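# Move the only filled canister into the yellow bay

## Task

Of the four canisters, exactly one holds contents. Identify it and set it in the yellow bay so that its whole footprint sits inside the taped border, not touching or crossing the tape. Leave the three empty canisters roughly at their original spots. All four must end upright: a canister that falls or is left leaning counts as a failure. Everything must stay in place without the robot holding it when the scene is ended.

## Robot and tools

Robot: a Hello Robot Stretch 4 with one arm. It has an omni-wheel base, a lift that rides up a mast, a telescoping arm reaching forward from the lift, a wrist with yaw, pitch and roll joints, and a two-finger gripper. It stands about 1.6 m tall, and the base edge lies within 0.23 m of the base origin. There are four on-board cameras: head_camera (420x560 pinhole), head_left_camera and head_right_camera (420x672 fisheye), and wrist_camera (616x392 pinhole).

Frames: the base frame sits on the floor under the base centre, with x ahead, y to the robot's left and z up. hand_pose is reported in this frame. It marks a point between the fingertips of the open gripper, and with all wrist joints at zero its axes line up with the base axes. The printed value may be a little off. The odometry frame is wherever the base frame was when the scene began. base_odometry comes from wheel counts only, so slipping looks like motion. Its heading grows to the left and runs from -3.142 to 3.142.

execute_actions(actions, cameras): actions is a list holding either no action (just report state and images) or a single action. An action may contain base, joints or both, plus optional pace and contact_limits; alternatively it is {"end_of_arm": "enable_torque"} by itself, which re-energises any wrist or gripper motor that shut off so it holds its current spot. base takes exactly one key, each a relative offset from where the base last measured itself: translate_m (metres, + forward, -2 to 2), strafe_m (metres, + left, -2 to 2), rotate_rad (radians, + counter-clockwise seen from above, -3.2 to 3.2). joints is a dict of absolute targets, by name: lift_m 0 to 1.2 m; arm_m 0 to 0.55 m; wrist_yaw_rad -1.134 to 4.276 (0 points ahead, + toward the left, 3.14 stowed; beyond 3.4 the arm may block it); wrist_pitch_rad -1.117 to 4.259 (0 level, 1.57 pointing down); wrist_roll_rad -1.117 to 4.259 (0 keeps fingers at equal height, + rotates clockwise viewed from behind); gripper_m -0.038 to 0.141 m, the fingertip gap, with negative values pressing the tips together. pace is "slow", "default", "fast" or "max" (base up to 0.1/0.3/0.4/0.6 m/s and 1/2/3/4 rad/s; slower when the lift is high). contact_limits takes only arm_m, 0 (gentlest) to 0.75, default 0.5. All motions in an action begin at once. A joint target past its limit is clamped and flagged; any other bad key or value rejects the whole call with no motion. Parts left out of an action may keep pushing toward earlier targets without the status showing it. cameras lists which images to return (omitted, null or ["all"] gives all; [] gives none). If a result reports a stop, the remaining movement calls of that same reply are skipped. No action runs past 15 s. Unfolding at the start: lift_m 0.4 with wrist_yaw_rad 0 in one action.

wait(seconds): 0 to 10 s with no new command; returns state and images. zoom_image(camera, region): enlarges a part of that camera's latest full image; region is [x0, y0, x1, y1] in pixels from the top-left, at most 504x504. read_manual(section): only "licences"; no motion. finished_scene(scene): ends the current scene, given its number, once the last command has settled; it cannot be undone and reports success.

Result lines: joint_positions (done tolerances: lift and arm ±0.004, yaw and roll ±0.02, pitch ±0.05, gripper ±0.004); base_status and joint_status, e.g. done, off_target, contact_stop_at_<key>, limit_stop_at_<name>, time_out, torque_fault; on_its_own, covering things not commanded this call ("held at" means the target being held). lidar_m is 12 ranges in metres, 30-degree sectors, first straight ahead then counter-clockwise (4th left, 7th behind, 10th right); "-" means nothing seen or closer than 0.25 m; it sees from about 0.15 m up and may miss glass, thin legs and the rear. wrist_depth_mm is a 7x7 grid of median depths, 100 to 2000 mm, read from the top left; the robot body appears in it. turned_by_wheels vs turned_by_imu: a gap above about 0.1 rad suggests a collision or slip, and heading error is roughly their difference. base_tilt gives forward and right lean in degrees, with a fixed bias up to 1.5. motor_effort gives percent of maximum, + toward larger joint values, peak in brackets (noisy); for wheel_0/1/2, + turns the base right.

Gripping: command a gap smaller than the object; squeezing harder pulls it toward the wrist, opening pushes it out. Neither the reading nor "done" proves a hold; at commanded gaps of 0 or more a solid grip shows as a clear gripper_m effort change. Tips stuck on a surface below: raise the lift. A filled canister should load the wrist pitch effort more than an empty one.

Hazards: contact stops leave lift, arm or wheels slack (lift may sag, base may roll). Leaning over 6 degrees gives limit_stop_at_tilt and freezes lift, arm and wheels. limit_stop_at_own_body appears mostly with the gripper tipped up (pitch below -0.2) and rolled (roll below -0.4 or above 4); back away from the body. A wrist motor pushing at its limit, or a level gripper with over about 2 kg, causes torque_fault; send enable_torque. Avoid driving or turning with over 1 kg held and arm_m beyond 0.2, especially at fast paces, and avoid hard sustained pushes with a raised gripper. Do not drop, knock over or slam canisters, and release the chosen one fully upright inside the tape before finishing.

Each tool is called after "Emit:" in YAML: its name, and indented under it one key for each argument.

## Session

Emit:
execute_actions:
  actions: []

Scene clock: 0.00 s.
base_odometry: x=+0.000 y=+0.000 heading=+0.000 (m, m, rad; odometry frame)
turned_by_wheels: +0.000 (rad since the last result)
turned_by_imu: +0.000 (rad since the last result)
base_tilt: forward=+0.1 right=+0.0 (deg)
lidar_m: 0.93 1.76 1.77 1.12 2.02 1.08 1.07 1.49 0.91 0.86 1.71 1.72
base_status: not commanded
joint_positions: lift_m=+0.162 arm_m=-0.002 wrist_yaw_rad=+3.158 wrist_pitch_rad=+0.021 wrist_roll_rad=+0.008 gripper_m=+0.057
joint_status: not commanded
motor_effort: lift_m=+19 arm_m=+0 wrist_yaw_rad=+1 wrist_pitch_rad=-7 wrist_roll_rad=+1 gripper_m=-2 wheel_0=+0 wheel_1=+0 wheel_2=+0 (%)
hand_pose: x=-0.1207 y=+0.0825 z=+0.3336 quat_wxyz=(-0.008, -0.011, +0.004, +1.000) (m; base frame)
wrist_depth_mm: - 138 - - - - 1756 / - 118 156 - - - 1756 / - 126 167 - - - 1708 / 138 138 - - - - 1708 / - - - 1308 1255 1983 1708 / 1281 1281 195 1229 197 1336 1366 / 878 778 878 109 891 854 917
pictures: head_camera, head_left_camera, head_right_camera, wrist_camera
Images, in order (width x height): head_camera 420x560, head_left_camera 420x672, head_right_camera 420x672, wrist_camera 616x392.

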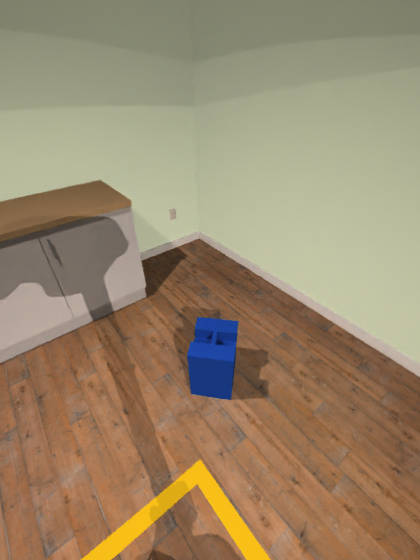

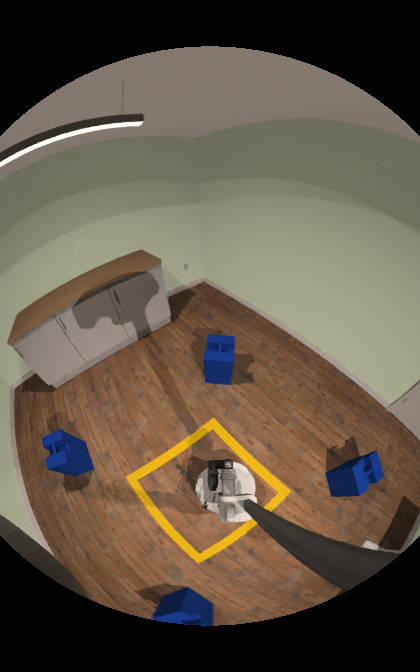

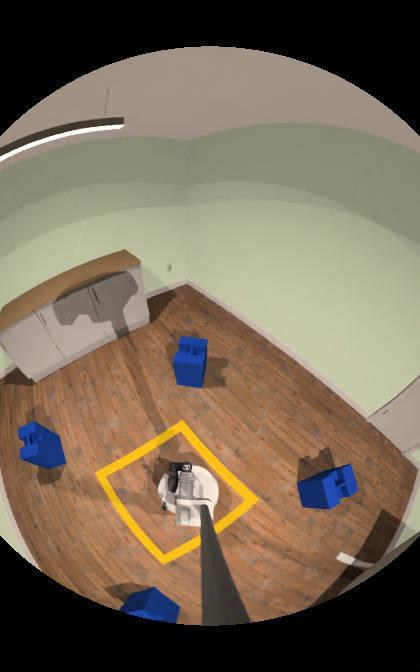

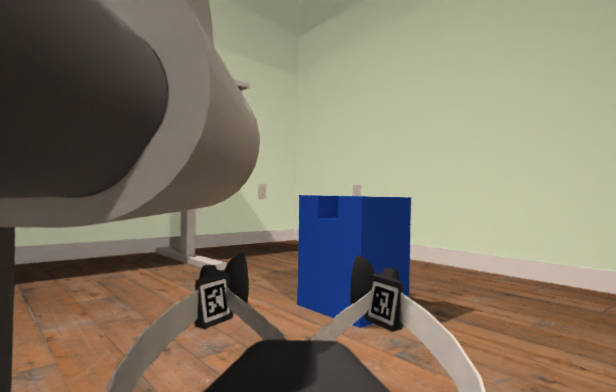

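Emit:
execute_actions:
  actions:
    - {"base":{"rotate_rad":0.07},"joints":{"lift_m":0.4,"wrist_yaw_rad":0,"gripper_m":0.0},"pace":"fast"}
  cameras: []

Emit:
execute_actions:
  actions:
    - {"joints":{"lift_m":0.02,"arm_m":0.4},"pace":"fast"}
  cameras: ["wrist_camera"]

Scene clock: 5.30 s.
base_odometry: x=+0.000 y=+0.000 heading=+0.070 (m, m, rad; odometry frame)
turned_by_wheels: +0.070 (rad since the last result)
turned_by_imu: +0.068 (rad since the last result)
base_tilt: forward=+0.0 right=-0.1 (deg)
lidar_m: 0.93 1.76 1.80 1.10 2.01 1.03 1.09 1.49 0.90 0.87 1.69 1.76
base_status: done
joint_positions: lift_m=+0.400 arm_m=-0.002 wrist_yaw_rad=+0.000 wrist_pitch_rad=+0.021 wrist_roll_rad=+0.008 gripper_m=+0.000
joint_status: all done
motor_effort: lift_m=+23(24) arm_m=+0(1) wrist_yaw_rad=-1(6) wrist_pitch_rad=-8(8) wrist_roll_rad=+1(1) gripper_m=-4(8) wheel_0=-1(2) wheel_1=+1(6) wheel_2=+1(10) (%)
hand_pose: x=+0.4576 y=-0.0873 z=+0.5717 quat_wxyz=(+1.000, +0.004, +0.011, +0.000) (m; base frame)
wrist_depth_mm: 1921 - - - 1921 1576 1336 / 1921 - - - 1921 1537 1308 / 1366 1576 - - 1921 1537 1336 / 1397 1537 - - 1863 1576 1336 / 1397 1576 - - 1983 1576 1336 / 1397 1576 185 195 1756 1576 1336 / 1366 1229 741 109 1308 1397 1308
pictures: none
No camera images: the call's "cameras" was empty. Leave "cameras" out to get every camera's image.

Scene clock: 7.33 s.
base_odometry: x=+0.000 y=+0.000 heading=+0.070 (m, m, rad; odometry frame)
turned_by_wheels: +0.000 (rad since the last result)
turned_by_imu: -0.001 (rad since the last result)
base_tilt: forward=+0.0 right=-0.2 (deg)
lidar_m: 0.91 1.74 1.80 1.13 2.03 1.05 1.11 1.49 0.90 0.87 1.71 1.74
base_status: not commanded
joint_positions: lift_m=+0.020 arm_m=+0.399 wrist_yaw_rad=+0.000 wrist_pitch_rad=+0.021 wrist_roll_rad=+0.008 gripper_m=+0.000
joint_status: all done
motor_effort: lift_m=+15(23) arm_m=+8(10) wrist_yaw_rad=-1(2) wrist_pitch_rad=-8(7) wrist_roll_rad=+1(1) gripper_m=-4(5) wheel_0=-1(1) wheel_1=+1(1) wheel_2=+0(0) (%)
hand_pose: x=+0.8580 y=-0.0874 z=+0.1924 quat_wxyz=(+1.000, +0.004, +0.011, +0.000) (m; base frame)
wrist_depth_mm: 1098 1182 329 315 1576 1336 1118 / 1098 338 325 312 1576 1308 1118 / 1118 340 324 312 1576 1308 1138 / 1098 338 325 314 1576 1308 1118 / 1138 340 325 310 1464 1308 1118 / 788 340 185 195 759 842 854 / 544 336 327 108 500 564 574
pictures: wrist_camera
Images, in order (width x height): wrist_camera 616x392.

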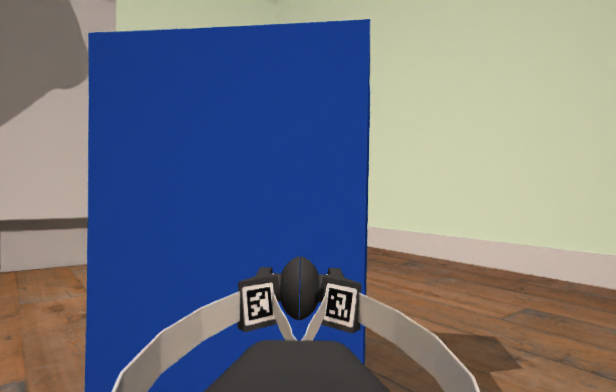

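Emit:
execute_actions:
  actions:
    - {"base":{"strafe_m":0.03},"joints":{"arm_m":0.495},"pace":"slow","contact_limits":{"arm_m":0.2}}
  cameras: ["wrist_camera"]

Scene clock: 12.63 s.
base_odometry: x=-0.002 y=+0.030 heading=+0.070 (m, m, rad; odometry frame)
turned_by_wheels: +0.000 (rad since the last result)
turned_by_imu: -0.002 (rad since the last result)
base_tilt: forward=-0.2 right=-0.2 (deg)
lidar_m: 0.94 1.73 1.76 1.09 2.00 1.04 1.08 1.50 0.93 0.90 1.74 1.76
base_status: done
joint_positions: lift_m=+0.020 arm_m=+0.494 wrist_yaw_rad=+0.000 wrist_pitch_rad=+0.021 wrist_roll_rad=+0.008 gripper_m=+0.000
joint_status: all done
motor_effort: lift_m=+15(15) arm_m=+8(8) wrist_yaw_rad=+0(4) wrist_pitch_rad=-8(7) wrist_roll_rad=+1(1) gripper_m=-4(6) wheel_0=-2(8) wheel_1=+3(5) wheel_2=+0(1) (%)
contact_limits: arm_m 0.2
hand_pose: x=+0.9528 y=-0.0876 z=+0.1924 quat_wxyz=(+1.000, +0.004, +0.011, +0.000) (m; base frame)
wrist_depth_mm: 991 255 244 236 228 1255 1098 / 1008 256 245 236 229 1308 1078 / 1008 256 247 236 229 1281 1098 / 991 256 247 237 229 1281 1098 / 1042 257 247 237 229 1255 1098 / 723 257 186 195 226 842 866 / 512 255 249 109 229 564 574
pictures: wrist_camera
Images, in order (width x height): wrist_camera 616x392.

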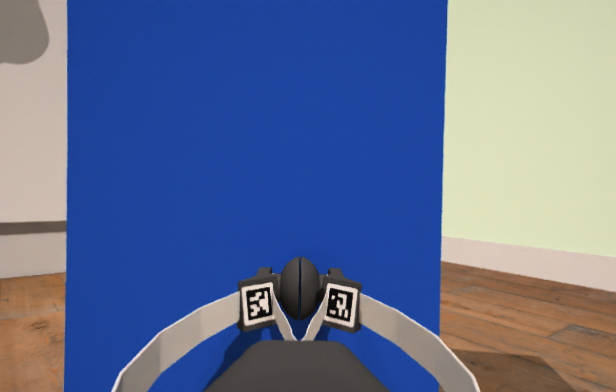

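Emit:
execute_actions:
  actions:
    - {"joints":{"arm_m":0.3},"pace":"fast"}
  cameras: []

Emit:
execute_actions:
  actions:
    - {"base":{"rotate_rad":-1.65},"pace":"fast"}
  cameras: ["wrist_camera"]

Scene clock: 16.87 s.
base_odometry: x=-0.002 y=+0.030 heading=+0.070 (m, m, rad; odometry frame)
turned_by_wheels: +0.000 (rad since the last result)
turned_by_imu: -0.002 (rad since the last result)
base_tilt: forward=+0.0 right=+0.0 (deg)
lidar_m: 0.95 1.73 1.76 1.10 1.99 1.04 1.07 1.51 0.92 0.87 1.74 1.77
base_status: not commanded
joint_positions: lift_m=+0.020 arm_m=+0.301 wrist_yaw_rad=+0.000 wrist_pitch_rad=+0.021 wrist_roll_rad=+0.008 gripper_m=+0.000
joint_status: all done
motor_effort: lift_m=+15(15) arm_m=-8(13) wrist_yaw_rad=+2(0) wrist_pitch_rad=-7(8) wrist_roll_rad=+1(1) gripper_m=-4(5) wheel_0=-2(2) wheel_1=+3(3) wheel_2=+0(0) (%)
hand_pose: x=+0.7607 y=-0.0875 z=+0.1924 quat_wxyz=(+1.000, +0.004, +0.011, +0.000) (m; base frame)
wrist_depth_mm: 1160 1308 - - 1708 1397 1182 / 1160 1281 445 427 1661 1397 1182 / 1160 1281 442 427 1618 1430 1182 / 1160 1281 445 430 1618 1397 1182 / 1182 1308 449 427 1366 1366 1182 / 788 798 185 195 421 831 866 / 544 484 449 109 421 569 574
pictures: none
No camera images: the call's "cameras" was empty. Leave "cameras" out to get every camera's image.

Scene clock: 18.63 s.
base_odometry: x=-0.002 y=+0.030 heading=-1.580 (m, m, rad; odometry frame)
turned_by_wheels: -1.650 (rad since the last result)
turned_by_imu: -1.651 (rad since the last result)
base_tilt: forward=+0.1 right=-0.1 (deg)
lidar_m: 0.89 1.74 1.75 0.92 1.76 1.77 1.11 1.98 1.11 1.00 1.50 0.97
base_status: done
joint_positions: lift_m=+0.020 arm_m=+0.301 wrist_yaw_rad=+0.000 wrist_pitch_rad=+0.021 wrist_roll_rad=+0.008 gripper_m=+0.000
joint_status: not commanded
motor_effort: lift_m=+16(16) arm_m=-7(8) wrist_yaw_rad=+1(3) wrist_pitch_rad=-7(8) wrist_roll_rad=+1(1) gripper_m=-5(5) wheel_0=+1(9) wheel_1=+0(12) wheel_2=+0(10) (%)
hand_pose: x=+0.7607 y=-0.0874 z=+0.1923 quat_wxyz=(+1.000, +0.004, +0.011, +0.000) (m; base frame)
wrist_depth_mm: 1182 1336 1499 1863 - 1921 1661 / 1182 1366 1464 375 392 1863 1618 / 1182 1366 1464 375 392 1756 1661 / 1182 1336 1499 377 392 1808 1661 / 1138 1308 1098 375 394 1618 1576 / 788 798 185 195 392 831 854 / 544 484 370 108 392 535 574
pictures: wrist_camera
Images, in order (width x height): wrist_camera 616x392.

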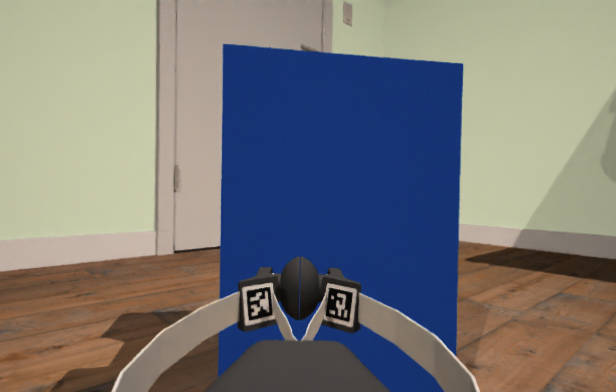

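Emit:
execute_actions:
  actions:
    - {"joints":{"arm_m":0.42},"pace":"fast"}
  cameras: []

Emit:
execute_actions:
  actions:
    - {"joints":{"arm_m":0.46},"pace":"slow","contact_limits":{"arm_m":0.2}}
  cameras: []

Scene clock: 22.17 s.
base_odometry: x=-0.002 y=+0.030 heading=-1.580 (m, m, rad; odometry frame)
turned_by_wheels: +0.000 (rad since the last result)
turned_by_imu: -0.001 (rad since the last result)
base_tilt: forward=-0.1 right=+0.0 (deg)
lidar_m: 0.89 1.73 1.74 0.93 1.75 1.78 1.10 1.98 1.09 1.04 1.51 0.96
base_status: not commanded
joint_positions: lift_m=+0.020 arm_m=+0.419 wrist_yaw_rad=+0.000 wrist_pitch_rad=+0.021 wrist_roll_rad=+0.008 gripper_m=+0.000
joint_status: all done
motor_effort: lift_m=+16(16) arm_m=+7(6) wrist_yaw_rad=-2(0) wrist_pitch_rad=-8(7) wrist_roll_rad=+1(1) gripper_m=-4(5) wheel_0=+1(1) wheel_1=+0(0) wheel_2=+0(0) (%)
hand_pose: x=+0.8780 y=-0.0874 z=+0.1923 quat_wxyz=(+1.000, +0.004, +0.011, +0.000) (m; base frame)
wrist_depth_mm: 1118 1255 248 257 267 279 1576 / 1118 1281 248 257 270 281 1576 / 1118 1255 250 258 268 281 1576 / 1098 1255 251 259 270 282 1576 / 1098 1255 251 257 271 283 1499 / 798 788 185 195 268 283 854 / 544 488 249 108 270 285 574
pictures: none
No camera images: the call's "cameras" was empty. Leave "cameras" out to get every camera's image.

Scene clock: 23.70 s.
base_odometry: x=-0.002 y=+0.030 heading=-1.580 (m, m, rad; odometry frame)
turned_by_wheels: +0.000 (rad since the last result)
turned_by_imu: -0.001 (rad since the last result)
base_tilt: forward=+0.0 right=-0.2 (deg)
lidar_m: 0.91 1.74 1.74 0.93 1.75 1.77 1.11 1.95 1.08 1.03 1.51 0.98
base_status: not commanded
joint_positions: lift_m=+0.020 arm_m=+0.458 wrist_yaw_rad=-0.003 wrist_pitch_rad=+0.021 wrist_roll_rad=+0.008 gripper_m=+0.000
joint_status: all done
motor_effort: lift_m=+16(16) arm_m=+11(15) wrist_yaw_rad=+6(14) wrist_pitch_rad=-6(7) wrist_roll_rad=+1(1) gripper_m=-3(4) wheel_0=+3(3) wheel_1=+1(1) wheel_2=-2(2) (%)
contact_limits: arm_m 0.2
hand_pose: x=+0.9171 y=-0.0882 z=+0.1925 quat_wxyz=(+1.000, +0.004, +0.010, -0.001) (m; base frame)
wrist_depth_mm: 1098 1229 227 235 244 255 1499 / 1078 1229 227 236 245 255 1499 / 1098 1255 228 237 246 256 1499 / 1098 1255 228 237 247 257 1499 / 1078 1205 229 236 248 258 1430 / 788 788 185 203 246 258 854 / 539 488 228 109 248 259 569
pictures: none
No camera images: the call's "cameras" was empty. Leave "cameras" out to get every camera's image.

Emit:
execute_actions:
  actions:
    - {"joints":{"arm_m":0.0,"lift_m":0.5},"pace":"fast"}
  cameras: []

Emit:
execute_actions:
  actions:
    - {"base":{"strafe_m":0.36},"joints":{"wrist_pitch_rad":1.57},"pace":"fast"}
  cameras: ["head_camera"]

Emit:
execute_actions:
  actions:
    - {"base":{"translate_m":1.57},"pace":"fast"}
  cameras: ["head_left_camera"]

Scene clock: 37.53 s.
base_odometry: x=-0.002 y=+0.030 heading=-1.580 (m, m, rad; odometry frame)
turned_by_wheels: +0.000 (rad since the last result)
turned_by_imu: -0.002 (rad since the last result)
base_tilt: forward=+0.0 right=-0.1 (deg)
lidar_m: 0.89 1.73 1.75 0.94 1.76 1.76 1.10 1.97 1.09 1.03 1.51 0.98
base_status: not commanded
joint_positions: lift_m=+0.500 arm_m=+0.001 wrist_yaw_rad=+0.000 wrist_pitch_rad=+0.021 wrist_roll_rad=+0.008 gripper_m=+0.000
joint_status: all done
motor_effort: lift_m=+23(25) arm_m=-7(5) wrist_yaw_rad=-1(8) wrist_pitch_rad=-7(11) wrist_roll_rad=+1(1) gripper_m=-6(6) wheel_0=+2(3) wheel_1=+1(1) wheel_2=-1(2) (%)
hand_pose: x=+0.4607 y=-0.0875 z=+0.6718 quat_wxyz=(+1.000, +0.004, +0.011, +0.000) (m; base frame)
wrist_depth_mm: 1366 1537 1808 - - - 1863 / 1366 1537 1808 - - - 1808 / 1366 1576 1863 - - - 1756 / 1366 1576 1863 - - - 1808 / 1366 1576 1808 - - - 1808 / 1366 1576 185 195 - - 1808 / 1366 1430 1499 109 1499 1661 1618
pictures: none
No camera images: the call's "cameras" was empty. Leave "cameras" out to get every camera's image.

Scene clock: 39.57 s.
base_odometry: x=+0.358 y=+0.027 heading=-1.580 (m, m, rad; odometry frame)
turned_by_wheels: +0.000 (rad since the last result)
turned_by_imu: -0.001 (rad since the last result)
base_tilt: forward=+0.1 right=-0.1 (deg)
lidar_m: 1.69 1.49 1.50 0.57 1.47 1.50 1.19 1.16 2.23 1.36 1.79 0.98
base_status: done
joint_positions: lift_m=+0.500 arm_m=+0.001 wrist_yaw_rad=+0.000 wrist_pitch_rad=+1.570 wrist_roll_rad=+0.008 gripper_m=+0.000
joint_status: all done
motor_effort: lift_m=+23(23) arm_m=-8(8) wrist_yaw_rad=-2(1) wrist_pitch_rad=+0(10) wrist_roll_rad=+1(1) gripper_m=-5(3) wheel_0=+2(11) wheel_1=-2(12) wheel_2=+1(1) (%)
hand_pose: x=+0.1725 y=-0.0874 z=+0.3894 quat_wxyz=(+0.707, +0.003, +0.707, -0.003) (m; base frame)
wrist_depth_mm: 615 615 615 621 615 621 634 / 609 615 615 621 621 621 634 / 615 615 615 621 621 621 621 / 609 615 615 615 621 621 621 / 609 415 402 404 615 621 621 / 609 402 185 195 621 627 621 / 399 397 399 109 404 621 621
pictures: head_camera
Images, in order (width x height): head_camera 420x560.

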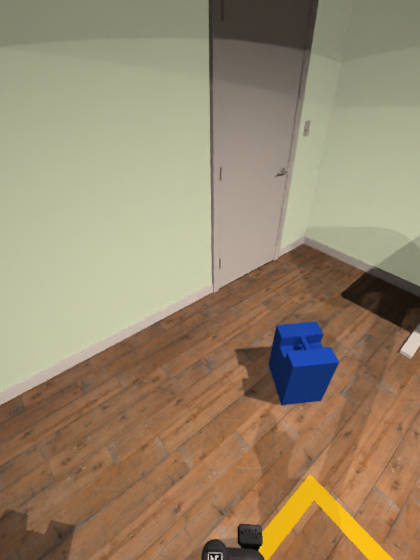

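Scene clock: 44.77 s.
base_odometry: x=+0.344 y=-1.543 heading=-1.580 (m, m, rad; odometry frame)
turned_by_wheels: +0.000 (rad since the last result)
turned_by_imu: -0.008 (rad since the last result)
base_tilt: forward=+0.0 right=-0.2 (deg)
lidar_m: 0.36 0.31 0.33 0.40 0.76 1.57 2.71 0.48 0.51 1.17 1.53 0.57
base_status: done
joint_positions: lift_m=+0.500 arm_m=+0.001 wrist_yaw_rad=+0.000 wrist_pitch_rad=+1.570 wrist_roll_rad=+0.008 gripper_m=+0.000
joint_status: not commanded
motor_effort: lift_m=+23(23) arm_m=-8(7) wrist_yaw_rad=-1(1) wrist_pitch_rad=+0(0) wrist_roll_rad=+1(1) gripper_m=-6(3) wheel_0=+1(10) wheel_1=+1(7) wheel_2=+1(13) (%)
hand_pose: x=+0.1725 y=-0.0874 z=+0.3894 quat_wxyz=(+0.707, +0.003, +0.707, -0.003) (m; base frame)
wrist_depth_mm: 312 359 466 621 621 621 621 / 362 462 585 621 621 627 627 / 430 554 615 621 627 627 627 / 521 609 615 615 621 621 634 / 615 415 402 407 621 621 621 / 609 399 186 195 621 621 621 / 399 399 402 109 404 621 621
pictures: head_left_camera
Images, in order (width x height): head_left_camera 420x672.

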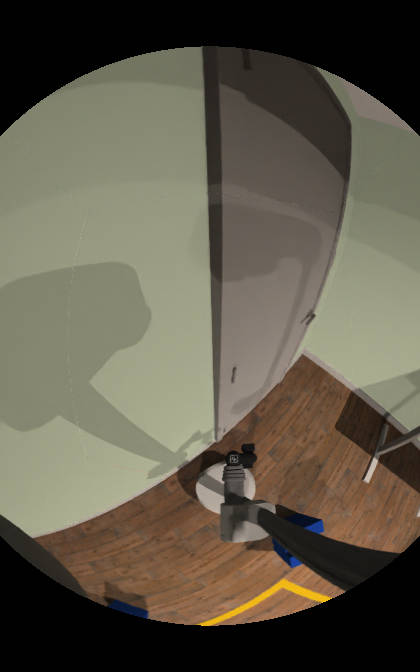

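Emit:
execute_actions:
  actions:
    - {"base":{"strafe_m":-0.49},"pace":"fast"}
  cameras: []

Emit:
execute_actions:
  actions:
    - {"base":{"rotate_rad":3.1},"pace":"fast"}
  cameras: ["head_camera","wrist_camera"]

Scene clock: 48.93 s.
base_odometry: x=-0.146 y=-1.539 heading=-1.580 (m, m, rad; odometry frame)
turned_by_wheels: +0.000 (rad since the last result)
turned_by_imu: -0.003 (rad since the last result)
base_tilt: forward=+0.0 right=-0.1 (deg)
lidar_m: 0.72 0.61 0.62 0.81 1.48 0.38 0.30 1.90 0.73 0.72 1.19 1.19
base_status: done
joint_positions: lift_m=+0.500 arm_m=+0.001 wrist_yaw_rad=+0.000 wrist_pitch_rad=+1.570 wrist_roll_rad=+0.008 gripper_m=+0.000
joint_status: not commanded
motor_effort: lift_m=+23(23) arm_m=-8(7) wrist_yaw_rad=+0(2) wrist_pitch_rad=-1(1) wrist_roll_rad=+1(1) gripper_m=-5(5) wheel_0=+0(12) wheel_1=-1(12) wheel_2=-1(2) (%)
hand_pose: x=+0.1725 y=-0.0874 z=+0.3894 quat_wxyz=(+0.707, +0.003, +0.707, -0.003) (m; base frame)
wrist_depth_mm: 609 615 621 621 621 621 627 / 615 615 615 615 621 621 627 / 615 609 615 621 621 621 627 / 609 615 615 615 621 615 621 / 609 415 402 404 621 621 627 / 609 402 186 195 621 621 627 / 399 397 399 109 404 621 621
pictures: none
No camera images: the call's "cameras" was empty. Leave "cameras" out to get every camera's image.

Scene clock: 51.23 s.
base_odometry: x=-0.146 y=-1.539 heading=+1.521 (m, m, rad; odometry frame)
turned_by_wheels: +3.100 (rad since the last result)
turned_by_imu: +3.100 (rad since the last result)
base_tilt: forward=-0.1 right=+0.1 (deg)
lidar_m: 0.31 0.36 0.76 0.70 1.19 1.20 0.75 0.62 0.61 0.78 1.41 0.37
base_status: done
joint_positions: lift_m=+0.500 arm_m=+0.001 wrist_yaw_rad=+0.000 wrist_pitch_rad=+1.570 wrist_roll_rad=+0.008 gripper_m=+0.000
joint_status: not commanded
motor_effort: lift_m=+19(22) arm_m=-8(7) wrist_yaw_rad=-1(3) wrist_pitch_rad=+0(1) wrist_roll_rad=+1(1) gripper_m=-5(5) wheel_0=-1(8) wheel_1=+3(9) wheel_2=+2(14) (%)
hand_pose: x=+0.1725 y=-0.0874 z=+0.3897 quat_wxyz=(+0.707, +0.003, +0.707, -0.003) (m; base frame)
wrist_depth_mm: 236 251 271 293 621 627 621 / 609 347 392 436 621 621 627 / 609 615 615 615 615 621 621 / 609 615 621 615 621 621 627 / 615 415 402 404 621 621 627 / 609 402 185 194 621 621 621 / 399 397 399 109 404 621 621
pictures: head_camera, wrist_camera
Images, in order (width x height): head_camera 420x560, wrist_camera 616x392.

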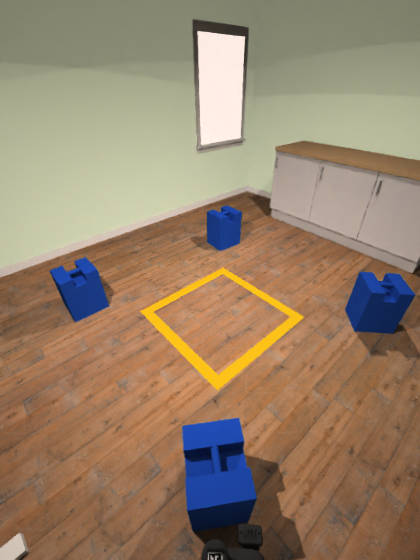

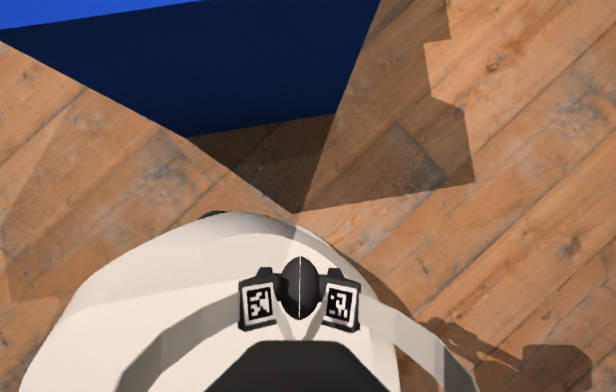

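Emit:
execute_actions:
  actions:
    - {"base":{"rotate_rad":-0.035},"joints":{"lift_m":0.56}}
  cameras: []

Emit:
execute_actions:
  actions:
    - {"base":{"translate_m":0.2},"pace":"slow"}
  cameras: []

Emit:
execute_actions:
  actions:
    - {"base":{"translate_m":0.3}}
  cameras: ["head_left_camera","wrist_camera"]

Scene clock: 55.83 s.
base_odometry: x=-0.146 y=-1.539 heading=+1.486 (m, m, rad; odometry frame)
turned_by_wheels: -0.035 (rad since the last result)
turned_by_imu: -0.037 (rad since the last result)
base_tilt: forward=-0.1 right=-0.1 (deg)
lidar_m: 0.32 0.32 0.79 0.69 1.17 1.19 0.75 0.61 0.63 0.76 1.32 0.36
base_status: done
joint_positions: lift_m=+0.560 arm_m=+0.001 wrist_yaw_rad=+0.000 wrist_pitch_rad=+1.570 wrist_roll_rad=+0.008 gripper_m=+0.000
joint_status: all done
motor_effort: lift_m=+23(24) arm_m=-7(8) wrist_yaw_rad=-3(2) wrist_pitch_rad=+0(0) wrist_roll_rad=+1(1) gripper_m=-4(5) wheel_0=+2(2) wheel_1=-2(4) wheel_2=-1(6) (%)
hand_pose: x=+0.1725 y=-0.0874 z=+0.4494 quat_wxyz=(+0.707, +0.003, +0.707, -0.003) (m; base frame)
wrist_depth_mm: 291 291 291 307 683 683 683 / 676 347 397 469 683 676 691 / 668 676 676 676 676 676 683 / 668 668 676 668 676 676 676 / 668 668 462 466 676 683 683 / 661 459 185 195 676 683 683 / 661 459 459 109 469 683 683
pictures: none
No camera images: the call's "cameras" was empty. Leave "cameras" out to get every camera's image.

Scene clock: 59.10 s.
base_odometry: x=-0.129 y=-1.340 heading=+1.486 (m, m, rad; odometry frame)
turned_by_wheels: +0.000 (rad since the last result)
turned_by_imu: -0.002 (rad since the last result)
base_tilt: forward=-0.1 right=-0.1 (deg)
lidar_m: 0.26 0.25 1.16 0.69 0.92 1.33 0.90 0.76 0.74 0.91 1.57 1.64
base_status: done
joint_positions: lift_m=+0.560 arm_m=+0.001 wrist_yaw_rad=+0.000 wrist_pitch_rad=+1.570 wrist_roll_rad=+0.008 gripper_m=+0.000
joint_status: not commanded
motor_effort: lift_m=+22(23) arm_m=-7(7) wrist_yaw_rad=-2(1) wrist_pitch_rad=-1(2) wrist_roll_rad=+1(1) gripper_m=-6(4) wheel_0=+4(8) wheel_1=+5(7) wheel_2=-6(9) (%)
hand_pose: x=+0.1724 y=-0.0874 z=+0.4495 quat_wxyz=(+0.707, +0.003, +0.707, -0.003) (m; base frame)
wrist_depth_mm: 366 301 366 676 683 683 683 / 366 293 291 368 683 683 683 / 290 290 291 291 683 691 676 / 289 290 291 676 683 683 691 / 668 668 462 462 683 676 683 / 661 459 185 195 676 683 691 / 661 459 459 109 469 676 683
pictures: none
No camera images: the call's "cameras" was empty. Leave "cameras" out to get every camera's image.

Scene clock: 61.57 s.
base_odometry: x=-0.104 y=-1.041 heading=+1.486 (m, m, rad; odometry frame)
turned_by_wheels: +0.000 (rad since the last result)
turned_by_imu: -0.002 (rad since the last result)
base_tilt: forward=-0.1 right=-0.2 (deg)
lidar_m: 0.26 0.25 1.54 0.87 0.81 1.54 1.15 0.99 0.99 1.16 1.47 1.42
base_status: done
joint_positions: lift_m=+0.560 arm_m=+0.001 wrist_yaw_rad=+0.000 wrist_pitch_rad=+1.570 wrist_roll_rad=+0.008 gripper_m=+0.000
joint_status: not commanded
motor_effort: lift_m=+22(22) arm_m=-7(7) wrist_yaw_rad=-1(1) wrist_pitch_rad=-1(2) wrist_roll_rad=+1(1) gripper_m=-5(5) wheel_0=+5(11) wheel_1=+2(8) wheel_2=-2(15) (%)
hand_pose: x=+0.1724 y=-0.0874 z=+0.4495 quat_wxyz=(+0.707, +0.003, +0.707, -0.003) (m; base frame)
wrist_depth_mm: 364 303 366 676 683 691 691 / 364 291 293 676 683 683 691 / 289 290 291 683 676 683 683 / 289 290 291 676 683 683 683 / 668 668 462 466 676 683 683 / 668 459 186 195 683 676 683 / 668 455 459 109 469 683 691
pictures: head_left_camera, wrist_camera
Images, in order (width x height): head_left_camera 420x672, wrist_camera 616x392.

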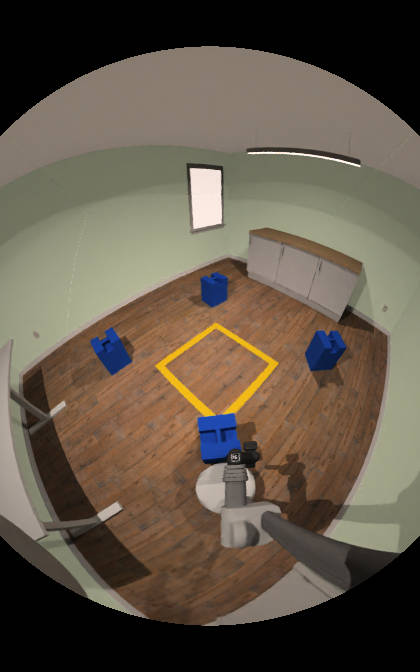

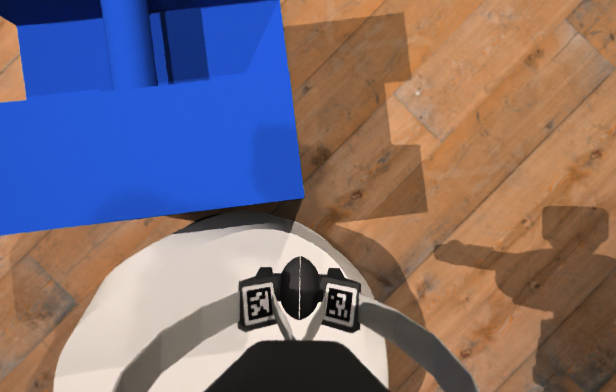

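Emit:
execute_actions:
  actions:
    - {"base":{"translate_m":-0.03}}
  cameras: []

Emit:
execute_actions:
  actions:
    - {"base":{"strafe_m":0.07}}
  cameras: []

Emit:
execute_actions:
  actions:
    - {"base":{"translate_m":0.38}}
  cameras: ["head_left_camera","wrist_camera"]

Scene clock: 66.00 s.
base_odometry: x=-0.106 y=-1.071 heading=+1.486 (m, m, rad; odometry frame)
turned_by_wheels: +0.000 (rad since the last result)
turned_by_imu: -0.002 (rad since the last result)
base_tilt: forward=+0.0 right=+0.0 (deg)
lidar_m: 0.26 0.25 1.57 0.86 0.79 1.54 1.13 0.96 0.95 1.12 1.51 1.45
base_status: done
joint_positions: lift_m=+0.560 arm_m=+0.001 wrist_yaw_rad=+0.000 wrist_pitch_rad=+1.570 wrist_roll_rad=+0.008 gripper_m=+0.000
joint_status: not commanded
motor_effort: lift_m=+22(22) arm_m=-7(8) wrist_yaw_rad=-2(2) wrist_pitch_rad=-1(2) wrist_roll_rad=+1(1) gripper_m=-6(5) wheel_0=-1(5) wheel_1=-1(4) wheel_2=-1(10) (%)
hand_pose: x=+0.1724 y=-0.0874 z=+0.4495 quat_wxyz=(+0.707, +0.003, +0.707, -0.003) (m; base frame)
wrist_depth_mm: 364 298 366 683 683 683 683 / 290 291 291 683 683 683 676 / 290 290 291 676 683 683 691 / 338 488 544 683 683 683 683 / 668 668 459 466 676 676 683 / 668 459 186 194 683 676 683 / 668 455 459 109 469 683 683
pictures: none
No camera images: the call's "cameras" was empty. Leave "cameras" out to get every camera's image.

Scene clock: 67.27 s.
base_odometry: x=-0.176 y=-1.065 heading=+1.486 (m, m, rad; odometry frame)
turned_by_wheels: +0.000 (rad since the last result)
turned_by_imu: +0.000 (rad since the last result)
base_tilt: forward=-0.1 right=-0.2 (deg)
lidar_m: 0.26 0.25 1.45 0.80 0.72 1.49 1.20 1.00 1.03 1.19 1.49 0.29
base_status: done
joint_positions: lift_m=+0.560 arm_m=+0.001 wrist_yaw_rad=+0.000 wrist_pitch_rad=+1.570 wrist_roll_rad=+0.008 gripper_m=+0.000
joint_status: not commanded
motor_effort: lift_m=+22(22) arm_m=-7(7) wrist_yaw_rad=-1(3) wrist_pitch_rad=-1(2) wrist_roll_rad=+1(1) gripper_m=-5(5) wheel_0=+1(10) wheel_1=-1(9) wheel_2=-1(2) (%)
hand_pose: x=+0.1724 y=-0.0874 z=+0.4495 quat_wxyz=(+0.707, +0.003, +0.707, -0.003) (m; base frame)
wrist_depth_mm: 661 366 364 368 683 683 691 / 668 290 293 293 683 683 683 / 668 291 291 293 676 683 683 / 661 345 500 676 683 683 683 / 668 668 462 462 676 676 691 / 668 459 186 195 683 683 683 / 668 455 459 109 469 683 676
pictures: none
No camera images: the call's "cameras" was empty. Leave "cameras" out to get every camera's image.

Scene clock: 70.00 s.
base_odometry: x=-0.144 y=-0.687 heading=+1.486 (m, m, rad; odometry frame)
turned_by_wheels: +0.000 (rad since the last result)
turned_by_imu: -0.003 (rad since the last result)
base_tilt: forward=+0.1 right=-0.1 (deg)
lidar_m: 0.25 0.28 1.26 1.14 0.93 0.94 1.53 1.30 1.30 1.49 1.26 0.30
base_status: done
joint_positions: lift_m=+0.560 arm_m=+0.001 wrist_yaw_rad=+0.000 wrist_pitch_rad=+1.570 wrist_roll_rad=+0.008 gripper_m=+0.000
joint_status: not commanded
motor_effort: lift_m=+22(22) arm_m=-7(7) wrist_yaw_rad=-1(1) wrist_pitch_rad=-2(2) wrist_roll_rad=+1(0) gripper_m=-4(5) wheel_0=+3(10) wheel_1=+2(7) wheel_2=-3(13) (%)
hand_pose: x=+0.1724 y=-0.0874 z=+0.4495 quat_wxyz=(+0.707, +0.003, +0.707, -0.003) (m; base frame)
wrist_depth_mm: 676 366 366 368 368 683 691 / 676 291 294 368 683 683 691 / 668 291 291 293 683 691 691 / 668 290 291 293 676 683 683 / 668 668 462 293 676 683 683 / 668 459 185 195 676 676 676 / 668 459 462 109 473 676 676
pictures: head_left_camera, wrist_camera
Images, in order (width x height): head_left_camera 420x672, wrist_camera 616x392.

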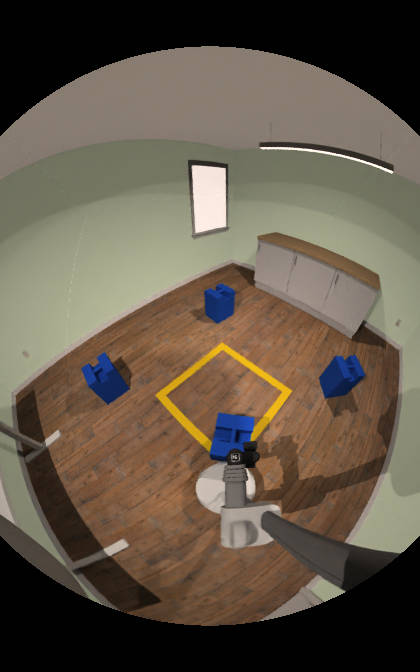

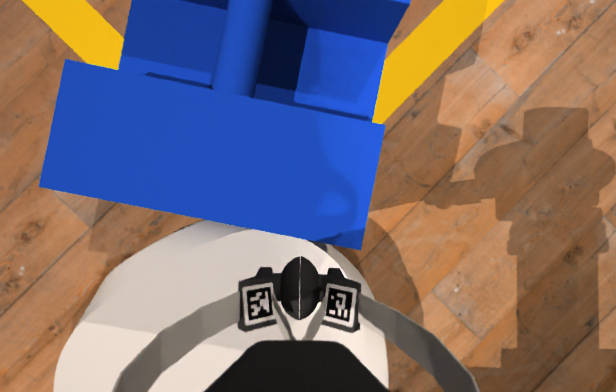

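Emit:
execute_actions:
  actions:
    - {"base":{"translate_m":0.4}}
  cameras: []

Emit:
execute_actions:
  actions:
    - {"base":{"translate_m":-0.3},"pace":"fast"}
  cameras: ["head_left_camera","head_camera"]

Scene clock: 75.60 s.
base_odometry: x=-0.110 y=-0.288 heading=+1.486 (m, m, rad; odometry frame)
turned_by_wheels: +0.000 (rad since the last result)
turned_by_imu: -0.004 (rad since the last result)
base_tilt: forward=-0.1 right=-0.2 (deg)
lidar_m: 0.25 0.25 1.03 1.14 1.24 1.24 1.82 1.56 1.57 1.16 1.07 0.29
base_status: done
joint_positions: lift_m=+0.560 arm_m=+0.001 wrist_yaw_rad=+0.000 wrist_pitch_rad=+1.570 wrist_roll_rad=+0.008 gripper_m=+0.000
joint_status: not commanded
motor_effort: lift_m=+22(22) arm_m=-7(7) wrist_yaw_rad=+0(2) wrist_pitch_rad=-1(2) wrist_roll_rad=+1(1) gripper_m=-5(5) wheel_0=+4(8) wheel_1=+3(7) wheel_2=-4(15) (%)
hand_pose: x=+0.1724 y=-0.0874 z=+0.4495 quat_wxyz=(+0.707, +0.003, +0.707, -0.003) (m; base frame)
wrist_depth_mm: 676 683 366 307 317 683 683 / 676 291 368 368 368 683 691 / 668 291 291 293 368 683 683 / 661 668 291 293 294 683 683 / 668 668 462 293 683 683 683 / 661 462 185 195 683 683 691 / 668 452 459 109 469 676 676
pictures: none
No camera images: the call's "cameras" was empty. Leave "cameras" out to get every camera's image.

Scene clock: 77.60 s.
base_odometry: x=-0.135 y=-0.587 heading=+1.486 (m, m, rad; odometry frame)
turned_by_wheels: +0.000 (rad since the last result)
turned_by_imu: +0.000 (rad since the last result)
base_tilt: forward=+0.1 right=+0.0 (deg)
lidar_m: 0.49 2.34 1.19 1.21 1.02 0.97 1.60 1.35 1.35 1.60 1.20 0.47
base_status: done
joint_positions: lift_m=+0.560 arm_m=+0.001 wrist_yaw_rad=+0.000 wrist_pitch_rad=+1.570 wrist_roll_rad=+0.008 gripper_m=+0.000
joint_status: not commanded
motor_effort: lift_m=+22(22) arm_m=-7(7) wrist_yaw_rad=-1(2) wrist_pitch_rad=-3(1) wrist_roll_rad=+1(1) gripper_m=-5(4) wheel_0=-1(11) wheel_1=+0(6) wheel_2=-2(11) (%)
hand_pose: x=+0.1724 y=-0.0874 z=+0.4495 quat_wxyz=(+0.707, +0.003, +0.707, -0.003) (m; base frame)
wrist_depth_mm: 676 676 676 585 676 683 691 / 676 676 676 683 683 683 676 / 661 676 676 676 683 683 683 / 676 668 676 668 683 683 683 / 668 676 462 462 676 683 683 / 668 462 185 194 676 683 676 / 668 455 459 109 473 683 683
pictures: head_camera, head_left_camera
Images, in order (width x height): head_camera 420x560, head_left_camera 420x672.

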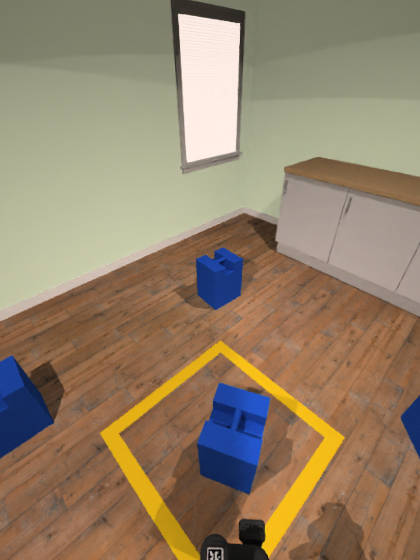

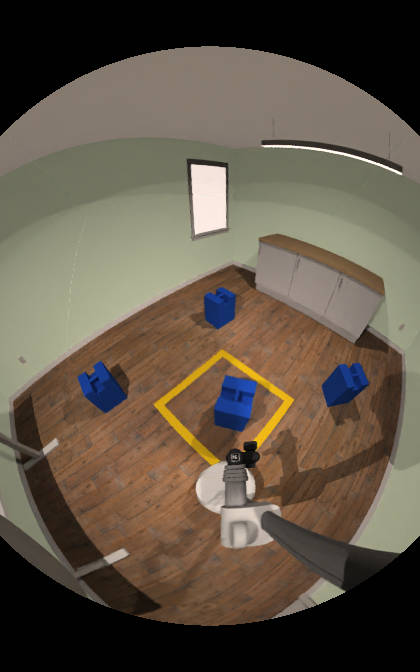

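Emit:
finished_scene:
  scene: 2

The scene is finished: the task was done.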